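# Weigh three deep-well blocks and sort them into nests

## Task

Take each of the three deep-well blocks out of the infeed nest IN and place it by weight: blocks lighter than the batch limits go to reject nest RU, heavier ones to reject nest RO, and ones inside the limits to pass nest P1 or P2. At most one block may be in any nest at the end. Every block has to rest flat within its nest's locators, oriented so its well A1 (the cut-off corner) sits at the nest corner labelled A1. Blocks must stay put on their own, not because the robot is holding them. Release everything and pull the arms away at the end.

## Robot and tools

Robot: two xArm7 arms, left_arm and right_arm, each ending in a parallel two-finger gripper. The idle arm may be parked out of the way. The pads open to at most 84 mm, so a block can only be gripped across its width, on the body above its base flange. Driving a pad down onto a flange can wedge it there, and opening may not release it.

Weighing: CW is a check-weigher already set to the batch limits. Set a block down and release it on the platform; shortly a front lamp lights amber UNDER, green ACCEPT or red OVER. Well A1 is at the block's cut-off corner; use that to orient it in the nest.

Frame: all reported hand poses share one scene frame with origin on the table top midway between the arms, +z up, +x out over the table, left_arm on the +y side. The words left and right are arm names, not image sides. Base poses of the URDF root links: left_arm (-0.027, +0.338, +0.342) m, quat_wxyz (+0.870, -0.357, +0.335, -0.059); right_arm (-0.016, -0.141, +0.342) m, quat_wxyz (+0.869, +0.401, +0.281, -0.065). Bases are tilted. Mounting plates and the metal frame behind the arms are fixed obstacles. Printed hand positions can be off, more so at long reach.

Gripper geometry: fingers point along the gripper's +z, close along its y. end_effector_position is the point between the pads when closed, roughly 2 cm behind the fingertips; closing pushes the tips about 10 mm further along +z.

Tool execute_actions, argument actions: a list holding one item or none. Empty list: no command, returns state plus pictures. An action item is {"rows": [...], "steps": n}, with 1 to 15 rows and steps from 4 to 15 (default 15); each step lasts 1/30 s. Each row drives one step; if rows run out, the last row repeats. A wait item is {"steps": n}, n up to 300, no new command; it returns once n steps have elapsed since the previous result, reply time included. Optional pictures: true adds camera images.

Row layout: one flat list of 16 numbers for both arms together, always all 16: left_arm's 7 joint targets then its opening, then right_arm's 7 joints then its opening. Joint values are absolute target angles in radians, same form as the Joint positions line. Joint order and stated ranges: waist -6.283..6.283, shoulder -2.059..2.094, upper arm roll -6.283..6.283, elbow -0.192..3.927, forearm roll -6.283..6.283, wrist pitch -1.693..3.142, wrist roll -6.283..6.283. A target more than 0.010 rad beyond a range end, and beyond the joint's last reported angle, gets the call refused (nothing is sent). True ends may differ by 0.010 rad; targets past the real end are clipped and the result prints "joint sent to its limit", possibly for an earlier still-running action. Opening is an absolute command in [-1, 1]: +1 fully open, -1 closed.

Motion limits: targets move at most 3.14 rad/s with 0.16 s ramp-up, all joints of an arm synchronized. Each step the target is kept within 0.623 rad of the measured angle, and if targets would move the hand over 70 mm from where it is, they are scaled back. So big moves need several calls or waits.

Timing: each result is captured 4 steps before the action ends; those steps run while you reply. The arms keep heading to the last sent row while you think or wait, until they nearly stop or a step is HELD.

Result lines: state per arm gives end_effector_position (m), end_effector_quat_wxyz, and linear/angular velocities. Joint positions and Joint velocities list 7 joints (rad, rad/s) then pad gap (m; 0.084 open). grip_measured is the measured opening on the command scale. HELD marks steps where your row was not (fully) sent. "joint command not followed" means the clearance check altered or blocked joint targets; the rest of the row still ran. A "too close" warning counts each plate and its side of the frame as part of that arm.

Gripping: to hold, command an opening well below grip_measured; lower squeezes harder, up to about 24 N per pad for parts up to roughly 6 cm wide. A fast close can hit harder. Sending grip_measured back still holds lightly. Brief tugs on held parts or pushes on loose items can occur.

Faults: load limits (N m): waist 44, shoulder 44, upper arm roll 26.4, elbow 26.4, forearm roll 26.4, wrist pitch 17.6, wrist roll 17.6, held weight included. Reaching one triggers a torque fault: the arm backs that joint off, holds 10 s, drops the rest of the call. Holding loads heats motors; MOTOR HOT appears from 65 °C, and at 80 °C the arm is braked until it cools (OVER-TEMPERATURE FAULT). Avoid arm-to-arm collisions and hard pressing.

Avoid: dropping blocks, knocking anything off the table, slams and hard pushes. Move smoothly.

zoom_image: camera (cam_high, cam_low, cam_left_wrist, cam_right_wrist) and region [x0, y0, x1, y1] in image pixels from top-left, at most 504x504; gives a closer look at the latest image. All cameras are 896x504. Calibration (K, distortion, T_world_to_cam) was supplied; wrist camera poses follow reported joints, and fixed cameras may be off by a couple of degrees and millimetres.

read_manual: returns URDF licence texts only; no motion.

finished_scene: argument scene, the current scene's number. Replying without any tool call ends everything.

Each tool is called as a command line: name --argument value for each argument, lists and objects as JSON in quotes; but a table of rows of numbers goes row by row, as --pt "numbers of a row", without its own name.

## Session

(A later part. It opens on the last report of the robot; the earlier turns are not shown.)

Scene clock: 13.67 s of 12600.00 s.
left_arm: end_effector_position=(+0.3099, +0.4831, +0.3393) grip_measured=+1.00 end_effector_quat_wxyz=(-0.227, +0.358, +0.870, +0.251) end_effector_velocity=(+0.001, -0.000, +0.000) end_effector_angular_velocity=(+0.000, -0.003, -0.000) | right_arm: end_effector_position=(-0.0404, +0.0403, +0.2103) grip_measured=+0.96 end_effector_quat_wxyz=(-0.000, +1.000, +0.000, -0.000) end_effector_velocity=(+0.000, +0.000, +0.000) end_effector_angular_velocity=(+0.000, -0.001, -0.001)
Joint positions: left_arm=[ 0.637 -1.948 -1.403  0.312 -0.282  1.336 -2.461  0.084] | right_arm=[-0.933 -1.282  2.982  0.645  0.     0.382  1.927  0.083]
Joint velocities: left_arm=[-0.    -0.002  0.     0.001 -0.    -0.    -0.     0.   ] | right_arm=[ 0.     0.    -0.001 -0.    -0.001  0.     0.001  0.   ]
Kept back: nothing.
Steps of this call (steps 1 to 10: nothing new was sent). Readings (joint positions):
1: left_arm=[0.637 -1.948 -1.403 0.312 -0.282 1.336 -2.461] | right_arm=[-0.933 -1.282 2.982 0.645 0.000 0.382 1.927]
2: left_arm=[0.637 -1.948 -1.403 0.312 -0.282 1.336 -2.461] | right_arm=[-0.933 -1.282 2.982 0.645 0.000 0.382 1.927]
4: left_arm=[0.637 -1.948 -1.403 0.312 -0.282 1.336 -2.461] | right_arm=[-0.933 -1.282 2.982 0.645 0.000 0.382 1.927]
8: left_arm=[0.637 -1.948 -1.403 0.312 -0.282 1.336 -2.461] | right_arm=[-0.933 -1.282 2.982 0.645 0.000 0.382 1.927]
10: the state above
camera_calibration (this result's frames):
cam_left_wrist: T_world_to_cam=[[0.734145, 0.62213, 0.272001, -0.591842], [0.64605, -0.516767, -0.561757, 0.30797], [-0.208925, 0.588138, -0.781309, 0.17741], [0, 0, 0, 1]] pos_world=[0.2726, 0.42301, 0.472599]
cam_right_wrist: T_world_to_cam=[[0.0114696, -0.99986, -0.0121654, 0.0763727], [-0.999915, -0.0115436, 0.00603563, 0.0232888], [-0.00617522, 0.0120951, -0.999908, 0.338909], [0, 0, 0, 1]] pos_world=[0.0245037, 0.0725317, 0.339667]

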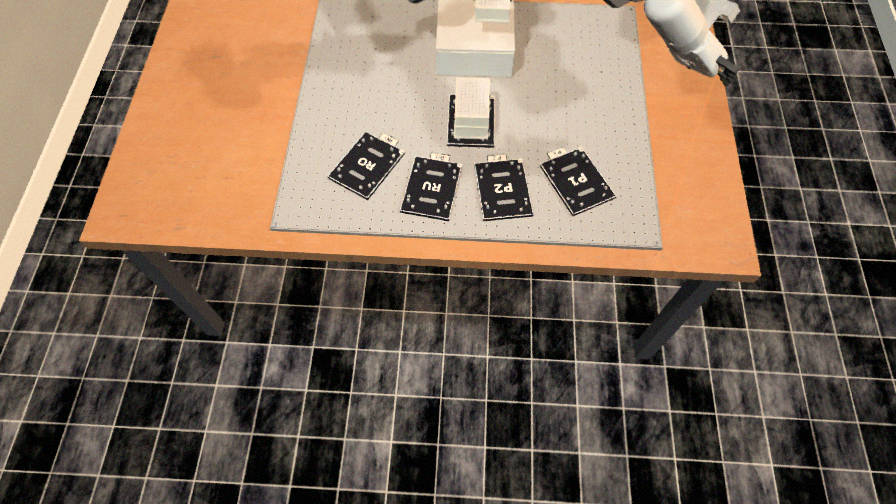

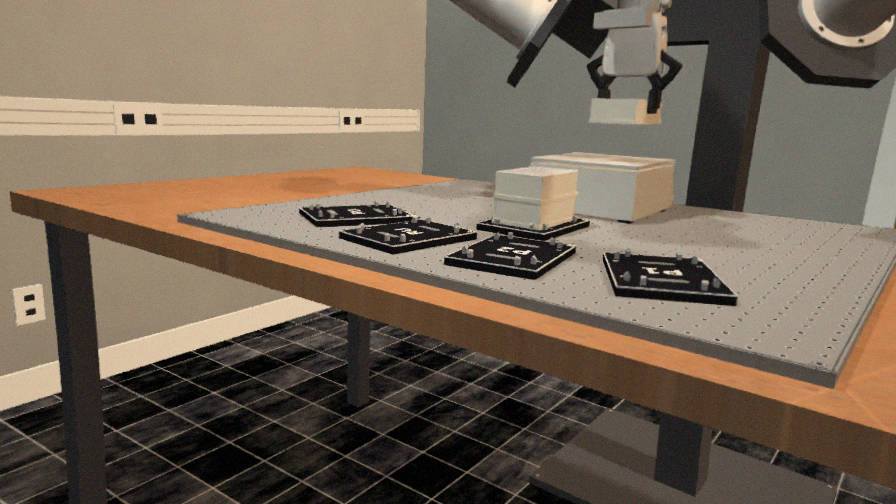

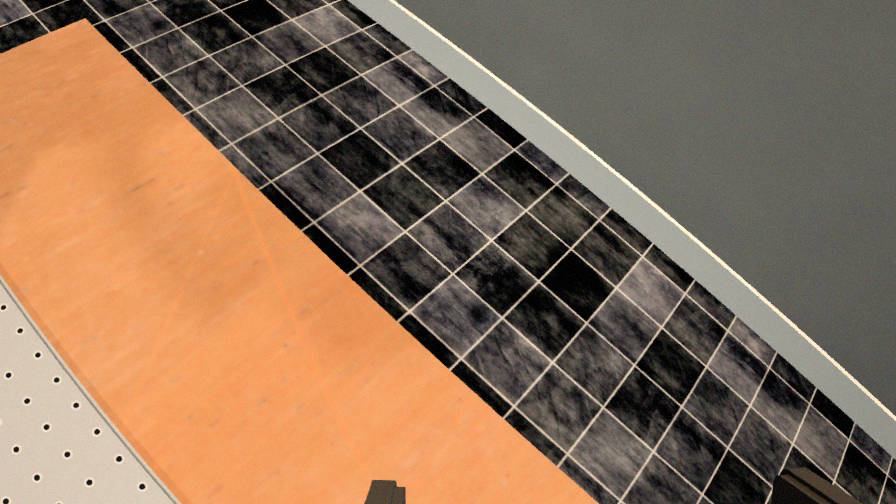

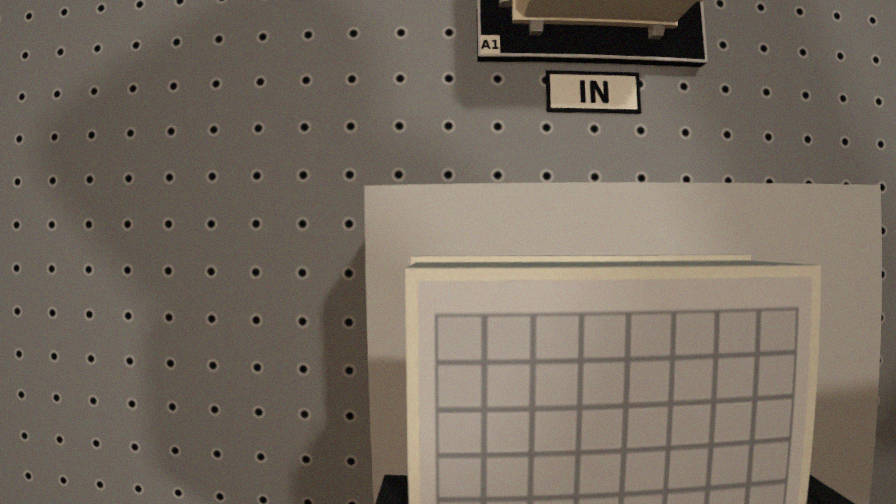

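execute_actions --actions '[{"rows":[[0.637,-1.948,-1.403,0.312,-0.282,1.336,-2.461,1,-0.974,-1.119,2.477,0.622,0,0.4985,1.399,0.3]]}]'

execute_actions --actions '[{"rows":[[0.637,-1.948,-1.403,0.312,-0.282,1.336,-2.461,1,-1.0047,-1.6305,2.9647,1.26,3.1416,-0.6421,-1.2416,0.3]]}]'

execute_actions --actions '[{"steps":60}]'

execute_actions --actions '[{"rows":[[0.637,-1.948,-1.403,0.312,-0.282,1.336,-2.461,1,-1.0298,-1.7681,2.9615,1.2886,3.1416,-0.5308,-1.2416,0.3]]}]'

execute_actions --actions '[{"steps":10}]' --pictures true

zoom_image --camera "cam_low" --region '[520, 90, 700, 230]'

Scene clock: 14.70 s of 12600.00 s.
left_arm: end_effector_position=(+0.3099, +0.4831, +0.3393) grip_measured=+1.00 end_effector_quat_wxyz=(-0.227, +0.358, +0.870, +0.251) end_effector_velocity=(+0.000, -0.000, -0.000) end_effector_angular_velocity=(+0.001, +0.000, -0.001) | right_arm: end_effector_position=(+0.0175, +0.0571, +0.2231) grip_measured=+0.96 end_effector_quat_wxyz=(-0.004, +1.000, +0.001, +0.006) end_effector_velocity=(+0.283, +0.059, +0.062) end_effector_angular_velocity=(+0.024, -0.038, -0.011)
Joint positions: left_arm=[ 0.637 -1.948 -1.403  0.312 -0.282  1.336 -2.461  0.084] | right_arm=[-0.944 -1.238  2.845  0.639  0.     0.414  1.784  0.083]
Joint velocities: left_arm=[-0.    -0.    -0.002  0.001 -0.     0.    -0.     0.   ] | right_arm=[-0.056  0.216 -0.67  -0.027  0.001  0.149 -0.687 -0.   ]
Steps of this call (steps 1 to 20: nothing new was sent; steps 21 to 31: the first 11 steps of this action). Readings (joint positions):
21: left_arm=[0.637 -1.948 -1.403 0.312 -0.282 1.336 -2.461] | right_arm=[-0.933 -1.282 2.981 0.645 -0.000 0.383 1.927]
22: left_arm=[0.637 -1.948 -1.403 0.312 -0.282 1.336 -2.461] | right_arm=[-0.933 -1.281 2.979 0.644 -0.000 0.383 1.924]
24: left_arm=[0.637 -1.948 -1.403 0.312 -0.282 1.336 -2.461] | right_arm=[-0.934 -1.277 2.967 0.644 -0.000 0.386 1.910]
28: left_arm=[0.637 -1.948 -1.403 0.312 -0.282 1.336 -2.461] | right_arm=[-0.939 -1.258 2.909 0.641 -0.000 0.399 1.850]
31: the state above

Scene clock: 15.20 s of 12600.00 s.
left_arm: end_effector_position=(+0.3099, +0.4831, +0.3393) grip_measured=+1.00 end_effector_quat_wxyz=(-0.227, +0.358, +0.870, +0.251) end_effector_velocity=(+0.000, -0.000, +0.000) end_effector_angular_velocity=(+0.000, -0.001, -0.000) | right_arm: end_effector_position=(+0.0322, +0.1693, +0.2601) grip_measured=+0.96 end_effector_quat_wxyz=(-0.131, +0.990, +0.045, -0.022) end_effector_velocity=(-0.121, +0.320, +0.104) end_effector_angular_velocity=(+0.870, +0.145, +0.255)
Joint positions: left_arm=[ 0.637 -1.948 -1.403  0.312 -0.282  1.336 -2.461  0.084] | right_arm=[-0.969 -1.321  2.786  0.813  0.197  0.247  1.453  0.083]
Joint velocities: left_arm=[ 0.    -0.001 -0.     0.001  0.    -0.    -0.     0.   ] | right_arm=[-0.042 -0.384  0.221  0.547  0.7   -0.697 -0.698  0.   ]
Steps of this call (steps 1 to 4: the last 4 steps of your previous action; steps 5 to 15: the first 11 steps of this action). Readings (joint positions):
5: left_arm=[0.637 -1.948 -1.403 0.312 -0.282 1.336 -2.461] | right_arm=[-0.954 -1.202 2.733 0.634 0.000 0.439 1.668]
6: left_arm=[0.637 -1.948 -1.403 0.312 -0.282 1.336 -2.461] | right_arm=[-0.956 -1.200 2.717 0.638 0.006 0.437 1.647]
8: left_arm=[0.637 -1.948 -1.403 0.312 -0.282 1.336 -2.461] | right_arm=[-0.960 -1.220 2.720 0.668 0.038 0.406 1.610]
12: left_arm=[0.637 -1.948 -1.403 0.312 -0.282 1.336 -2.461] | right_arm=[-0.965 -1.280 2.763 0.755 0.126 0.317 1.523]
15: the state above

Scene clock: 25.33 s of 12600.00 s.
left_arm: end_effector_position=(+0.3099, +0.4831, +0.3393) grip_measured=+1.00 end_effector_quat_wxyz=(-0.227, +0.358, +0.870, +0.251) end_effector_velocity=(-0.000, +0.000, -0.000) end_effector_angular_velocity=(-0.001, -0.000, +0.002) | right_arm: end_effector_position=(+0.0296, +0.1637, +0.2423) grip_measured=+0.96 end_effector_quat_wxyz=(-0.134, +0.989, +0.054, -0.023) end_effector_velocity=(+0.001, +0.000, -0.000) end_effector_angular_velocity=(-0.000, +0.000, -0.002)
Joint positions: left_arm=[ 0.637 -1.948 -1.403  0.312 -0.282  1.336 -2.461  0.084] | right_arm=[-0.974 -1.358  2.805  0.793  0.267  0.185  1.383  0.083]
Joint velocities: left_arm=[ 0.    -0.     0.002 -0.001 -0.    -0.001 -0.    -0.   ] | right_arm=[-0.001 -0.    -0.001  0.    -0.     0.     0.001  0.   ]
TORQUE FAULT: the external load on joint 4 (elbow) of the right arm reached its load limit, and that arm stopped for 10 seconds. A torque fault stops only its own arm. That arm's remaining commands of this call were not run. Joint 4 (elbow) of that arm moved back by up to 3 degrees. That arm holds there, with its grip as last carried out, and accepts commands again: back off and push less far. That arm stops again, at the same cost, whenever a joint's load reaches its limit.
Kept back: nothing.
The stop of the right arm began at step 4 of this call (marked STOPPED below). From that step on that arm followed nothing that you had sent. 1 of its steps, steps kept back included, did not run and will not run. Nothing is kept back now, and the robot has no last target.
Steps of this call (steps 1 to 4: the last 4 steps of your previous action; steps 5 to 60: the robot went on to your last target; steps 61 to 304: the stop continued). Readings (joint positions):
1: left_arm=[0.637 -1.948 -1.403 0.312 -0.282 1.336 -2.461] | right_arm=[-0.971 -1.333 2.793 0.831 0.220 0.224 1.429]
2: left_arm=[0.637 -1.948 -1.403 0.312 -0.282 1.336 -2.461] | right_arm=[-0.972 -1.344 2.799 0.841 0.244 0.204 1.406]
4: left_arm=[0.637 -1.948 -1.403 0.312 -0.282 1.336 -2.461] | right_arm=[-0.975 -1.363 2.807 0.843 0.270 0.185 1.383] STOPPED (the right arm)
8: left_arm=[0.637 -1.948 -1.403 0.312 -0.282 1.336 -2.461] | right_arm=[-0.973 -1.355 2.805 0.806 0.266 0.182 1.383]
304: the state above

Scene clock: 25.37 s of 12600.00 s.
left_arm: end_effector_position=(+0.3099, +0.4831, +0.3393) grip_measured=+1.00 end_effector_quat_wxyz=(-0.227, +0.358, +0.870, +0.251) end_effector_velocity=(+0.000, -0.000, +0.000) end_effector_angular_velocity=(-0.000, -0.001, +0.000) | right_arm: end_effector_position=(+0.0296, +0.1637, +0.2423) grip_measured=+0.96 end_effector_quat_wxyz=(-0.134, +0.989, +0.054, -0.023) end_effector_velocity=(+0.001, +0.000, -0.000) end_effector_angular_velocity=(-0.000, +0.001, -0.003)
Joint positions: left_arm=[ 0.637 -1.948 -1.403  0.312 -0.282  1.336 -2.461  0.084] | right_arm=[-0.974 -1.358  2.805  0.793  0.267  0.185  1.383  0.083]
Joint velocities: left_arm=[ 0.    -0.001  0.001  0.001 -0.    -0.    -0.    -0.   ] | right_arm=[-0.002  0.    -0.002 -0.    -0.    -0.001  0.001 -0.   ]
Kept back: nothing.
A stop began in an earlier call of the same reply, so what this call sent did not run. Send another action.
Steps of this call (step 1: nothing new was sent). Readings (joint positions):
1: the state above

Scene clock: 25.40 s of 12600.00 s.
left_arm: end_effector_position=(+0.3099, +0.4831, +0.3393) grip_measured=+1.00 end_effector_quat_wxyz=(-0.227, +0.358, +0.870, +0.251) end_effector_velocity=(+0.000, -0.000, +0.000) end_effector_angular_velocity=(-0.001, -0.001, +0.000) | right_arm: end_effector_position=(+0.0296, +0.1637, +0.2423) grip_measured=+0.96 end_effector_quat_wxyz=(-0.134, +0.989, +0.054, -0.023) end_effector_velocity=(+0.000, +0.000, +0.000) end_effector_angular_velocity=(+0.001, -0.001, +0.000)
Joint positions: left_arm=[ 0.637 -1.948 -1.403  0.312 -0.282  1.336 -2.461  0.084] | right_arm=[-0.974 -1.358  2.805  0.793  0.267  0.185  1.383  0.083]
Joint velocities: left_arm=[ 0.    -0.     0.001  0.    -0.    -0.001  0.     0.   ] | right_arm=[ 0.     0.    -0.001 -0.    -0.001 -0.    -0.    -0.   ]
Kept back: nothing.
A stop began in an earlier call of the same reply, so what this call sent did not run. Send another action.
Steps of this call (step 1: nothing new was sent). Readings (joint positions):
1: the state above
camera_calibration (this result's frames):
cam_left_wrist: T_world_to_cam=[[0.734145, 0.62213, 0.272001, -0.591842], [0.64605, -0.516767, -0.561757, 0.30797], [-0.208925, 0.588138, -0.781309, 0.17741], [0, 0, 0, 1]] pos_world=[0.2726, 0.42301, 0.472599]
cam_right_wrist: T_world_to_cam=[[0.110659, -0.953937, -0.278853, 0.253538], [-0.991648, -0.12468, 0.0329998, 0.106261], [-0.0662471, 0.272872, -0.959767, 0.319215], [0, 0, 0, 1]] pos_world=[0.098464, 0.168003, 0.373565]

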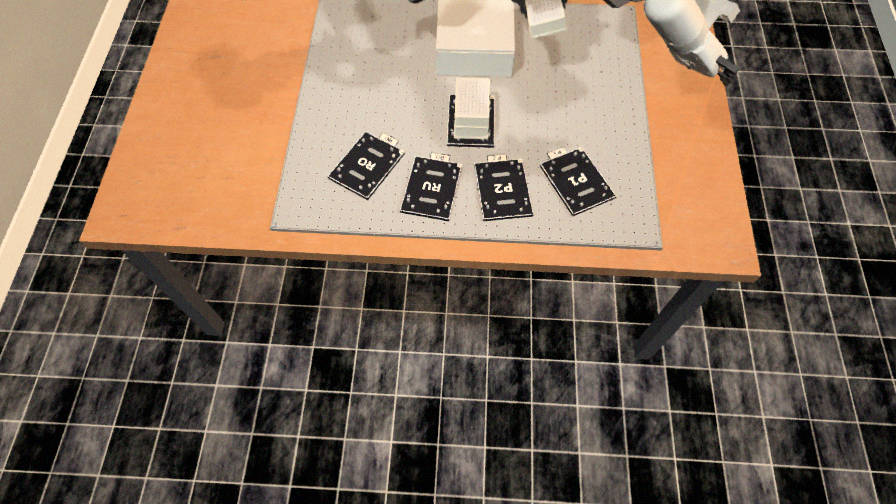

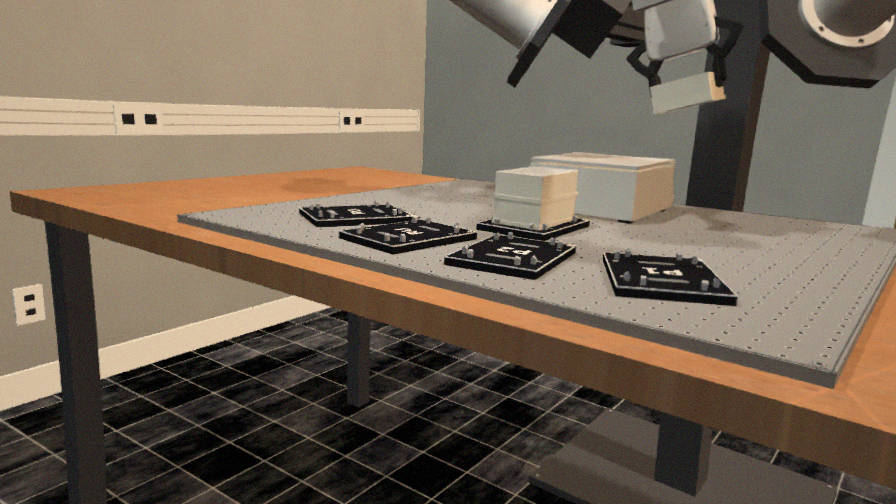

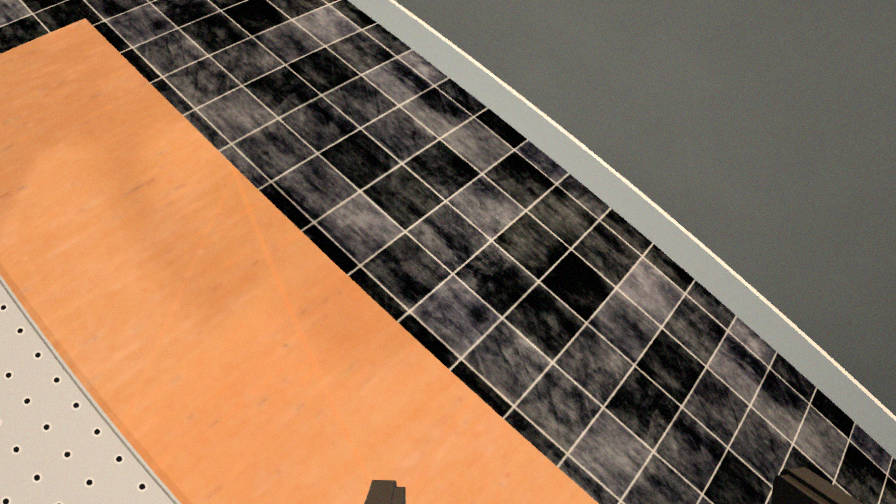

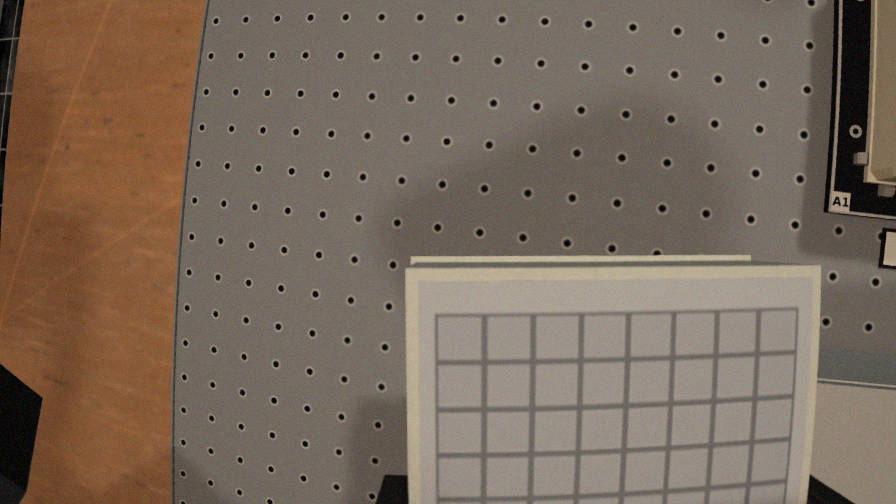

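Region (520, 90, 700, 230) of cam_low's 896x504 image, scaled by 2.800, with more detail than that image has.

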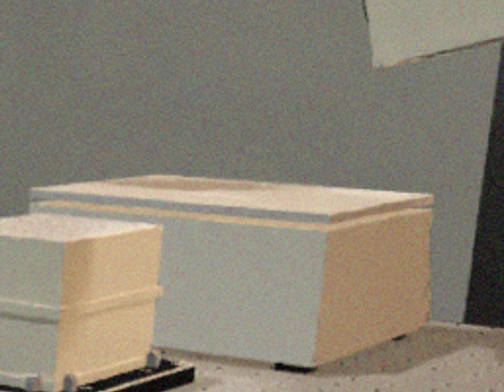

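execute_actions --actions '[{"rows":[[0.637,-1.948,-1.403,0.312,-0.282,1.336,-2.461,1,-0.974,-1.119,2.477,0.622,0.267,0.3,1.13,0.3]]}]'

execute_actions --actions '[{"steps":25}]'

execute_actions --actions '[{"rows":[[0.637,-1.948,-1.403,0.312,-0.282,1.336,-2.461,1,-0.974,-1.119,2.477,0.622,3.1416,-0.4985,-1.742,0.3]]}]'

execute_actions --actions '[{"steps":75}]'

Scene clock: 25.97 s of 12600.00 s.
left_arm: end_effector_position=(+0.3099, +0.4831, +0.3393) grip_measured=+1.00 end_effector_quat_wxyz=(-0.227, +0.358, +0.870, +0.251) end_effector_velocity=(+0.000, -0.000, -0.000) end_effector_angular_velocity=(-0.002, +0.000, -0.000) | right_arm: end_effector_position=(+0.1741, +0.1045, +0.2701) grip_measured=+0.96 end_effector_quat_wxyz=(-0.111, +0.994, +0.007, -0.019) end_effector_velocity=(+0.176, -0.134, -0.002) end_effector_angular_velocity=(-0.108, +0.137, -0.226)
Joint positions: left_arm=[ 0.637 -1.948 -1.403  0.312 -0.282  1.336 -2.461  0.084] | right_arm=[-0.976 -1.127  2.483  0.629  0.268  0.294  1.143  0.083]
Joint velocities: left_arm=[ 0.     0.002  0.001  0.001 -0.    -0.     0.    -0.   ] | right_arm=[-0.034  0.308 -0.49  -0.242  0.008  0.14  -0.299 -0.   ]
Steps of this call (steps 1 to 6: nothing new was sent; steps 7 to 17: the first 11 steps of this action). Readings (joint positions):
7: left_arm=[0.637 -1.948 -1.403 0.312 -0.282 1.336 -2.461] | right_arm=[-0.974 -1.357 2.804 0.793 0.267 0.186 1.382]
8: left_arm=[0.637 -1.948 -1.403 0.312 -0.282 1.336 -2.461] | right_arm=[-0.973 -1.351 2.798 0.788 0.267 0.190 1.374]
10: left_arm=[0.637 -1.948 -1.403 0.312 -0.282 1.336 -2.461] | right_arm=[-0.971 -1.306 2.742 0.754 0.266 0.213 1.324]
14: left_arm=[0.637 -1.948 -1.403 0.312 -0.282 1.336 -2.461] | right_arm=[-0.974 -1.193 2.577 0.677 0.267 0.263 1.210]
17: the state above

Scene clock: 26.80 s of 12600.00 s.
left_arm: end_effector_position=(+0.3099, +0.4831, +0.3393) grip_measured=+1.00 end_effector_quat_wxyz=(-0.227, +0.358, +0.870, +0.251) end_effector_velocity=(-0.000, -0.000, -0.000) end_effector_angular_velocity=(+0.000, +0.001, -0.001) | right_arm: end_effector_position=(+0.1752, +0.1011, +0.2702) grip_measured=+0.96 end_effector_quat_wxyz=(-0.109, +0.994, +0.011, -0.020) end_effector_velocity=(+0.000, +0.000, +0.000) end_effector_angular_velocity=(+0.001, +0.000, -0.002)
Joint positions: left_arm=[ 0.637 -1.948 -1.403  0.312 -0.282  1.336 -2.461  0.084] | right_arm=[-0.974 -1.119  2.477  0.622  0.267  0.3    1.13   0.083]
Joint velocities: left_arm=[ 0.     0.001 -0.001  0.     0.    -0.    -0.     0.   ] | right_arm=[ 0.     0.    -0.001  0.     0.001  0.     0.     0.   ]
Kept back: nothing.
Steps of this call (steps 1 to 4: the last 4 steps of your previous action; steps 5 to 25: the robot went on to your last target). Readings (joint positions):
1: left_arm=[0.637 -1.948 -1.403 0.312 -0.282 1.336 -2.461] | right_arm=[-0.977 -1.121 2.474 0.623 0.268 0.297 1.136]
2: left_arm=[0.637 -1.948 -1.403 0.312 -0.282 1.336 -2.461] | right_arm=[-0.976 -1.119 2.473 0.621 0.268 0.299 1.133]
4: left_arm=[0.637 -1.948 -1.403 0.312 -0.282 1.336 -2.461] | right_arm=[-0.974 -1.120 2.480 0.622 0.267 0.300 1.131]
8: left_arm=[0.637 -1.948 -1.403 0.312 -0.282 1.336 -2.461] | right_arm=[-0.973 -1.120 2.480 0.623 0.267 0.300 1.130]
25: the state above

Scene clock: 27.17 s of 12600.00 s.
left_arm: end_effector_position=(+0.3099, +0.4831, +0.3393) grip_measured=+1.00 end_effector_quat_wxyz=(-0.227, +0.358, +0.870, +0.251) end_effector_velocity=(-0.000, +0.000, -0.000) end_effector_angular_velocity=(+0.001, +0.000, -0.000) | right_arm: end_effector_position=(+0.2845, +0.1438, +0.3440) grip_measured=+0.96 end_effector_quat_wxyz=(-0.300, +0.944, -0.020, +0.138) end_effector_velocity=(+0.436, -0.202, +0.146) end_effector_angular_velocity=(+0.283, -1.315, -0.775)
Joint positions: left_arm=[ 0.637 -1.948 -1.403  0.312 -0.282  1.336 -2.461  0.084] | right_arm=[-0.974 -1.118  2.477  0.624  0.862 -0.23   0.534  0.083]
Joint velocities: left_arm=[-0.    -0.    -0.001 -0.001  0.    -0.001  0.     0.   ] | right_arm=[-0.    -0.001 -0.005 -0.009  2.471 -1.445 -2.46   0.   ]
Steps of this call (steps 1 to 11: the first 11 steps of this action). Readings (joint positions):
1: left_arm=[0.637 -1.948 -1.403 0.312 -0.282 1.336 -2.461] | right_arm=[-0.974 -1.119 2.477 0.622 0.268 0.299 1.129]
2: left_arm=[0.637 -1.948 -1.403 0.312 -0.282 1.336 -2.461] | right_arm=[-0.974 -1.119 2.477 0.621 0.278 0.288 1.118]
4: left_arm=[0.637 -1.948 -1.403 0.312 -0.282 1.336 -2.461] | right_arm=[-0.974 -1.120 2.479 0.620 0.351 0.215 1.044]
8: left_arm=[0.637 -1.948 -1.403 0.312 -0.282 1.336 -2.461] | right_arm=[-0.974 -1.119 2.477 0.624 0.631 -0.061 0.765]
11: the state above

Scene clock: 29.67 s of 12600.00 s.
left_arm: end_effector_position=(+0.3099, +0.4831, +0.3393) grip_measured=+1.00 end_effector_quat_wxyz=(-0.227, +0.358, +0.870, +0.251) end_effector_velocity=(+0.000, -0.000, -0.000) end_effector_angular_velocity=(-0.000, -0.002, -0.001) | right_arm: end_effector_position=(+0.1417, -0.0962, +0.2502) grip_measured=+0.96 end_effector_quat_wxyz=(-0.000, +1.000, +0.000, -0.000) end_effector_velocity=(-0.000, -0.000, -0.000) end_effector_angular_velocity=(-0.001, +0.001, -0.001)
Joint positions: left_arm=[ 0.637 -1.948 -1.403  0.312 -0.282  1.336 -2.461  0.084] | right_arm=[-0.974 -1.119  2.477  0.622  3.142 -0.498 -1.742  0.083]
Joint velocities: left_arm=[-0.     0.     0.    -0.     0.    -0.002 -0.    -0.   ] | right_arm=[-0.001 -0.     0.    -0.     0.001 -0.001 -0.     0.   ]
Kept back: nothing.
Steps of this call (steps 1 to 4: the last 4 steps of your previous action; steps 5 to 45: the robot went on to your last target; steps 46 to 75: nothing new was sent). Readings (joint positions):
1: left_arm=[0.637 -1.948 -1.403 0.312 -0.282 1.336 -2.461] | right_arm=[-0.974 -1.118 2.476 0.624 0.946 -0.276 0.450]
2: left_arm=[0.637 -1.948 -1.403 0.312 -0.282 1.336 -2.461] | right_arm=[-0.974 -1.118 2.476 0.624 1.033 -0.315 0.364]
4: left_arm=[0.637 -1.948 -1.403 0.312 -0.282 1.336 -2.461] | right_arm=[-0.974 -1.119 2.476 0.623 1.210 -0.377 0.187]
8: left_arm=[0.637 -1.948 -1.403 0.312 -0.282 1.336 -2.461] | right_arm=[-0.974 -1.119 2.476 0.622 1.571 -0.447 -0.174]
75: the state above
All arms were judged still, so your last target was given up. Only a new action makes them travel on or press farther. Fingers that are still opening or closing keep moving.

execute_actions --actions '[{"rows":[[0.637,-1.948,-1.403,0.312,-0.282,1.336,-2.461,1,-1.02,-1.5,2.6,1.26,3.1416,-0.7,-1.6,0.3]]}]'

execute_actions --actions '[{"steps":15}]'

execute_actions --actions '[{"rows":[[0.637,-1.948,-1.403,0.312,-0.282,1.336,-2.461,1,-1.0047,-1.6305,2.9647,1.26,3.1416,-0.6421,-1.2416,0.3]]}]'

execute_actions --actions '[{"steps":20}]'

execute_actions --actions '[{"rows":[[0.637,-1.948,-1.403,0.312,-0.282,1.336,-2.461,1,-1.0298,-1.7681,2.9615,1.2886,3.1416,-0.5308,-1.2416,0.3]]}]'

execute_actions --actions '[{"steps":10}]' --pictures true

zoom_image --camera "cam_low" --region '[520, 90, 700, 230]'

Scene clock: 31.17 s of 12600.00 s.
left_arm: end_effector_position=(+0.3099, +0.4831, +0.3393) grip_measured=+1.00 end_effector_quat_wxyz=(-0.227, +0.358, +0.870, +0.251) end_effector_velocity=(-0.000, -0.000, -0.000) end_effector_angular_velocity=(-0.001, +0.001, -0.000) | right_arm: end_effector_position=(+0.1459, +0.0480, +0.2722) grip_measured=+0.96 end_effector_quat_wxyz=(-0.032, +0.998, +0.006, +0.060) end_effector_velocity=(-0.100, +0.481, +0.049) end_effector_angular_velocity=(+0.242, -0.295, +0.125)
Joint positions: left_arm=[ 0.637 -1.948 -1.403  0.312 -0.282  1.336 -2.461  0.084] | right_arm=[-1.009 -1.412  2.571  1.113  3.141 -0.653 -1.633  0.083]
Joint velocities: left_arm=[-0.     0.001  0.     0.    -0.     0.     0.    -0.   ] | right_arm=[-0.124 -1.053  0.344  1.762 -0.    -0.539  0.383 -0.   ]
Steps of this call (steps 1 to 34: nothing new was sent; steps 35 to 45: the first 11 steps of this action). Readings (joint positions):
35: left_arm=[0.637 -1.948 -1.403 0.312 -0.282 1.336 -2.461] | right_arm=[-0.974 -1.119 2.477 0.623 3.142 -0.499 -1.742]
36: left_arm=[0.637 -1.948 -1.403 0.312 -0.282 1.336 -2.461] | right_arm=[-0.975 -1.125 2.479 0.631 3.142 -0.503 -1.739]
38: left_arm=[0.637 -1.948 -1.403 0.312 -0.282 1.336 -2.461] | right_arm=[-0.981 -1.168 2.491 0.699 3.142 -0.528 -1.722]
42: left_arm=[0.637 -1.948 -1.403 0.312 -0.282 1.336 -2.461] | right_arm=[-0.997 -1.307 2.537 0.937 3.141 -0.598 -1.672]
45: the state above

Scene clock: 31.67 s of 12600.00 s.
left_arm: end_effector_position=(+0.3099, +0.4831, +0.3393) grip_measured=+1.00 end_effector_quat_wxyz=(-0.227, +0.358, +0.870, +0.251) end_effector_velocity=(-0.000, -0.000, -0.000) end_effector_angular_velocity=(+0.000, +0.001, +0.000) | right_arm: end_effector_position=(+0.1350, +0.0858, +0.2753) grip_measured=+0.96 end_effector_quat_wxyz=(-0.041, +0.997, +0.010, +0.070) end_effector_velocity=(-0.002, +0.003, +0.000) end_effector_angular_velocity=(+0.004, -0.001, +0.005)
Joint positions: left_arm=[ 0.637 -1.948 -1.403  0.312 -0.282  1.336 -2.461  0.084] | right_arm=[-1.02  -1.499  2.6    1.259  3.142 -0.7   -1.6    0.083]
Joint velocities: left_arm=[ 0.     0.001 -0.     0.     0.     0.001 -0.     0.   ] | right_arm=[ 0.001 -0.004  0.004  0.007  0.     0.001  0.     0.   ]
Kept back: nothing.
Steps of this call (steps 1 to 4: the last 4 steps of your previous action; steps 5 to 15: the robot went on to your last target). Readings (joint positions):
1: left_arm=[0.637 -1.948 -1.403 0.312 -0.282 1.336 -2.461] | right_arm=[-1.013 -1.445 2.582 1.169 3.142 -0.670 -1.621]
2: left_arm=[0.637 -1.948 -1.403 0.312 -0.282 1.336 -2.461] | right_arm=[-1.016 -1.472 2.592 1.214 3.142 -0.683 -1.611]
4: left_arm=[0.637 -1.948 -1.403 0.312 -0.282 1.336 -2.461] | right_arm=[-1.018 -1.497 2.603 1.254 3.142 -0.695 -1.603]
8: left_arm=[0.637 -1.948 -1.403 0.312 -0.282 1.336 -2.461] | right_arm=[-1.020 -1.499 2.598 1.257 3.141 -0.700 -1.600]
15: the state above

Scene clock: 32.03 s of 12600.00 s.
left_arm: end_effector_position=(+0.3099, +0.4831, +0.3393) grip_measured=+1.00 end_effector_quat_wxyz=(-0.227, +0.358, +0.870, +0.251) end_effector_velocity=(+0.000, +0.000, +0.000) end_effector_angular_velocity=(+0.001, -0.002, -0.001) | right_arm: end_effector_position=(-0.0186, +0.0502, +0.2143) grip_measured=+0.96 end_effector_quat_wxyz=(-0.004, +1.000, +0.004, +0.005) end_effector_velocity=(-0.368, -0.180, -0.133) end_effector_angular_velocity=(-0.307, +0.314, +0.039)
Joint positions: left_arm=[ 0.637 -1.948 -1.403  0.312 -0.282  1.336 -2.461  0.084] | right_arm=[-1.005 -1.621  2.938  1.259  3.142 -0.647 -1.274  0.083]
Joint velocities: left_arm=[ 0.    -0.001 -0.001 -0.    -0.    -0.002 -0.     0.   ] | right_arm=[ 0.056 -0.3    0.83  -0.028  0.018  0.112  0.689 -0.   ]
Steps of this call (steps 1 to 11: the first 11 steps of this action). Readings (joint positions):
1: left_arm=[0.637 -1.948 -1.403 0.312 -0.282 1.336 -2.461] | right_arm=[-1.020 -1.500 2.600 1.259 3.142 -0.700 -1.599]
2: left_arm=[0.637 -1.948 -1.403 0.312 -0.282 1.336 -2.461] | right_arm=[-1.020 -1.502 2.607 1.260 3.141 -0.698 -1.588]
4: left_arm=[0.637 -1.948 -1.403 0.312 -0.282 1.336 -2.461] | right_arm=[-1.019 -1.523 2.665 1.262 3.140 -0.688 -1.523]
8: left_arm=[0.637 -1.948 -1.403 0.312 -0.282 1.336 -2.461] | right_arm=[-1.010 -1.583 2.832 1.260 3.142 -0.663 -1.374]
11: the state above

Scene clock: 32.70 s of 12600.00 s.
left_arm: end_effector_position=(+0.3099, +0.4831, +0.3393) grip_measured=+1.00 end_effector_quat_wxyz=(-0.227, +0.358, +0.870, +0.251) end_effector_velocity=(-0.001, +0.000, +0.000) end_effector_angular_velocity=(+0.001, +0.002, +0.001) | right_arm: end_effector_position=(-0.0303, +0.0454, +0.2104) grip_measured=+0.96 end_effector_quat_wxyz=(-0.000, +1.000, -0.000, -0.000) end_effector_velocity=(-0.001, -0.001, -0.000) end_effector_angular_velocity=(-0.001, +0.001, +0.003)
Joint positions: left_arm=[ 0.637 -1.948 -1.403  0.312 -0.282  1.336 -2.461  0.084] | right_arm=[-1.005 -1.63   2.964  1.26   3.142 -0.642 -1.242  0.083]
Joint velocities: left_arm=[ 0.    -0.    -0.001  0.    -0.     0.002 -0.    -0.   ] | right_arm=[ 0.001 -0.001  0.003 -0.    -0.    -0.     0.    -0.   ]
Kept back: nothing.
Steps of this call (steps 1 to 4: the last 4 steps of your previous action; steps 5 to 20: the robot went on to your last target). Readings (joint positions):
1: left_arm=[0.637 -1.948 -1.403 0.312 -0.282 1.336 -2.461] | right_arm=[-1.003 -1.629 2.959 1.258 3.143 -0.644 -1.257]
2: left_arm=[0.637 -1.948 -1.403 0.312 -0.282 1.336 -2.461] | right_arm=[-1.003 -1.632 2.968 1.257 3.143 -0.643 -1.249]
4: left_arm=[0.637 -1.948 -1.403 0.312 -0.282 1.336 -2.461] | right_arm=[-1.004 -1.631 2.965 1.259 3.142 -0.643 -1.243]
8: left_arm=[0.637 -1.948 -1.403 0.312 -0.282 1.336 -2.461] | right_arm=[-1.005 -1.629 2.960 1.261 3.141 -0.642 -1.242]
20: the state above

Scene clock: 33.07 s of 12600.00 s.
left_arm: end_effector_position=(+0.3099, +0.4831, +0.3393) grip_measured=+1.00 end_effector_quat_wxyz=(-0.227, +0.358, +0.870, +0.251) end_effector_velocity=(+0.000, -0.000, +0.000) end_effector_angular_velocity=(+0.001, -0.001, -0.001) | right_arm: end_effector_position=(-0.0306, +0.0458, +0.1507) grip_measured=+0.96 end_effector_quat_wxyz=(-0.000, +1.000, -0.000, -0.000) end_effector_velocity=(-0.012, +0.049, +0.034) end_effector_angular_velocity=(+0.117, +0.035, -0.006)
Joint positions: left_arm=[ 0.637 -1.948 -1.403  0.312 -0.282  1.336 -2.461  0.084] | right_arm=[-1.03  -1.768  2.961  1.289  3.142 -0.531 -1.242  0.083]
Joint velocities: left_arm=[ 0.    -0.001 -0.001  0.    -0.    -0.001 -0.     0.   ] | right_arm=[ 0.011  0.061 -0.005  0.057 -0.     0.003  0.     0.   ]
Steps of this call (steps 1 to 11: the first 11 steps of this action). Readings (joint positions):
1: left_arm=[0.637 -1.948 -1.403 0.312 -0.282 1.336 -2.461] | right_arm=[-1.005 -1.631 2.965 1.260 3.142 -0.641 -1.242]
2: left_arm=[0.637 -1.948 -1.403 0.312 -0.282 1.336 -2.461] | right_arm=[-1.006 -1.638 2.964 1.263 3.142 -0.633 -1.242]
4: left_arm=[0.637 -1.948 -1.403 0.312 -0.282 1.336 -2.461] | right_arm=[-1.017 -1.697 2.963 1.282 3.142 -0.582 -1.242]
8: left_arm=[0.637 -1.948 -1.403 0.312 -0.282 1.336 -2.461] | right_arm=[-1.031 -1.775 2.962 1.280 3.142 -0.533 -1.242]
11: the state above

Scene clock: 33.40 s of 12600.00 s.
left_arm: end_effector_position=(+0.3099, +0.4831, +0.3393) grip_measured=+1.00 end_effector_quat_wxyz=(-0.227, +0.358, +0.870, +0.251) end_effector_velocity=(+0.000, -0.000, +0.000) end_effector_angular_velocity=(-0.001, -0.000, +0.000) | right_arm: end_effector_position=(-0.0305, +0.0455, +0.1506) grip_measured=+0.96 end_effector_quat_wxyz=(-0.000, +1.000, -0.000, -0.000) end_effector_velocity=(+0.000, +0.000, -0.001) end_effector_angular_velocity=(-0.000, +0.000, -0.001)
Joint positions: left_arm=[ 0.637 -1.948 -1.403  0.312 -0.282  1.336 -2.461  0.084] | right_arm=[-1.03  -1.768  2.961  1.289  3.142 -0.531 -1.242  0.083]
Joint velocities: left_arm=[ 0.     0.     0.001  0.001 -0.     0.001 -0.    -0.   ] | right_arm=[-0.001 -0.002 -0.     0.001  0.     0.001 -0.    -0.   ]
Kept back: nothing.
Steps of this call (steps 1 to 4: the last 4 steps of your previous action; steps 5 to 10: the robot went on to your last target). Readings (joint positions):
1: left_arm=[0.637 -1.948 -1.403 0.312 -0.282 1.336 -2.461] | right_arm=[-1.029 -1.766 2.961 1.290 3.142 -0.531 -1.242]
2: left_arm=[0.637 -1.948 -1.403 0.312 -0.282 1.336 -2.461] | right_arm=[-1.029 -1.766 2.961 1.291 3.142 -0.531 -1.242]
4: left_arm=[0.637 -1.948 -1.403 0.312 -0.282 1.336 -2.461] | right_arm=[-1.029 -1.766 2.961 1.290 3.142 -0.531 -1.242]
8: left_arm=[0.637 -1.948 -1.403 0.312 -0.282 1.336 -2.461] | right_arm=[-1.030 -1.768 2.962 1.289 3.142 -0.531 -1.242]
10: the state above
camera_calibration (this result's frames):
cam_left_wrist: T_world_to_cam=[[0.734145, 0.62213, 0.272001, -0.591842], [0.64605, -0.516767, -0.561757, 0.30797], [-0.208925, 0.588138, -0.781309, 0.17741], [0, 0, 0, 1]] pos_world=[0.2726, 0.42301, 0.472599]
cam_right_wrist: T_world_to_cam=[[0.0112897, -0.999856, -0.0126969, 0.0808436], [-0.999915, -0.0113711, 0.00635513, 0.0335534], [-0.00649859, 0.012624, -0.999899, 0.279214], [0, 0, 0, 1]] pos_world=[0.0344523, 0.0776887, 0.279999]

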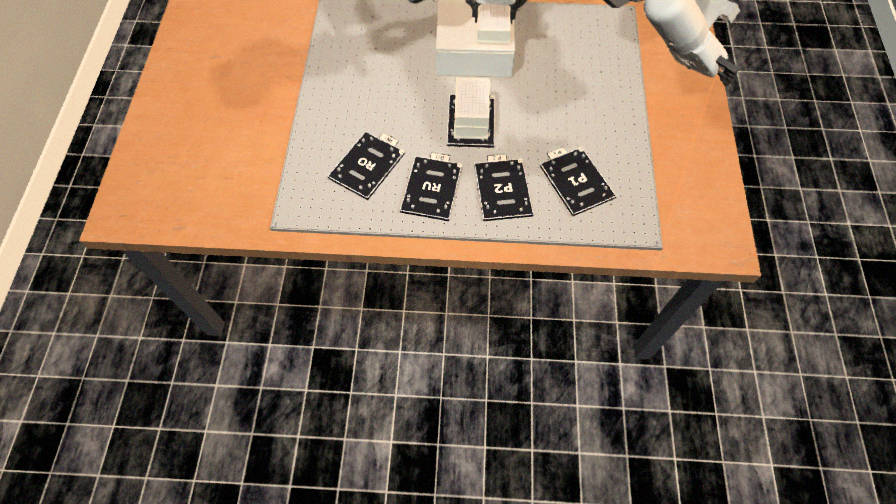

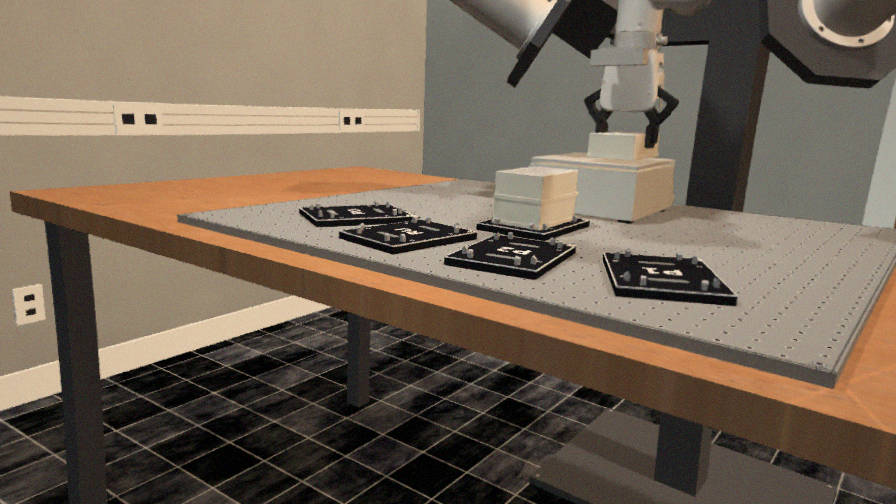

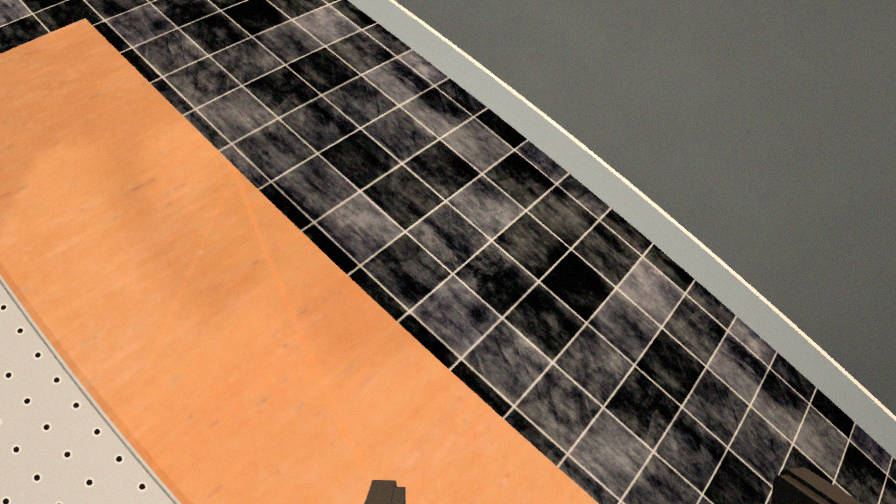

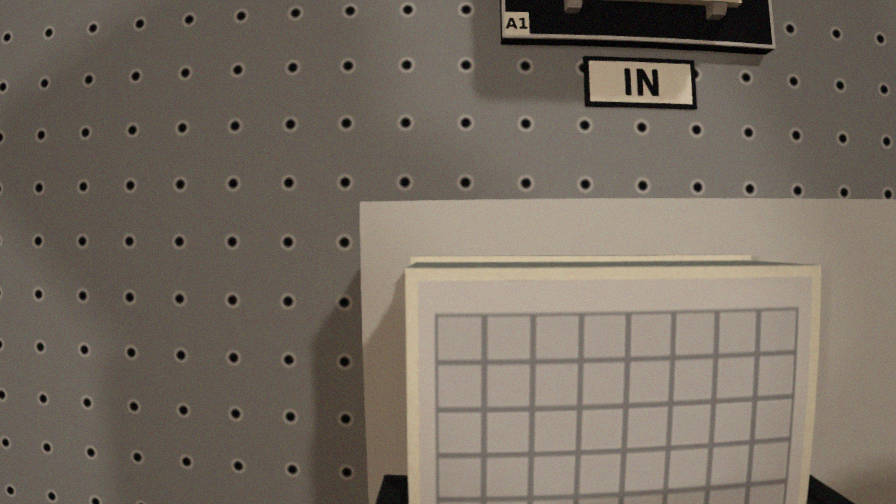

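Region (520, 90, 700, 230) of cam_low's 896x504 image, scaled by 2.800, with more detail than that image has.

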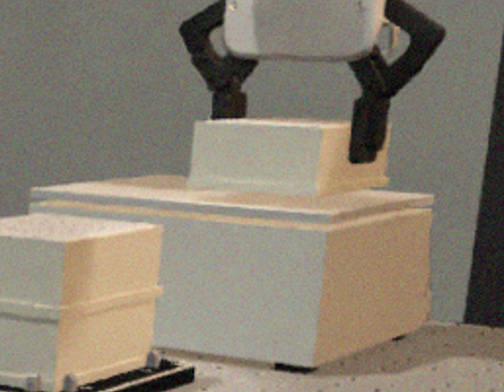

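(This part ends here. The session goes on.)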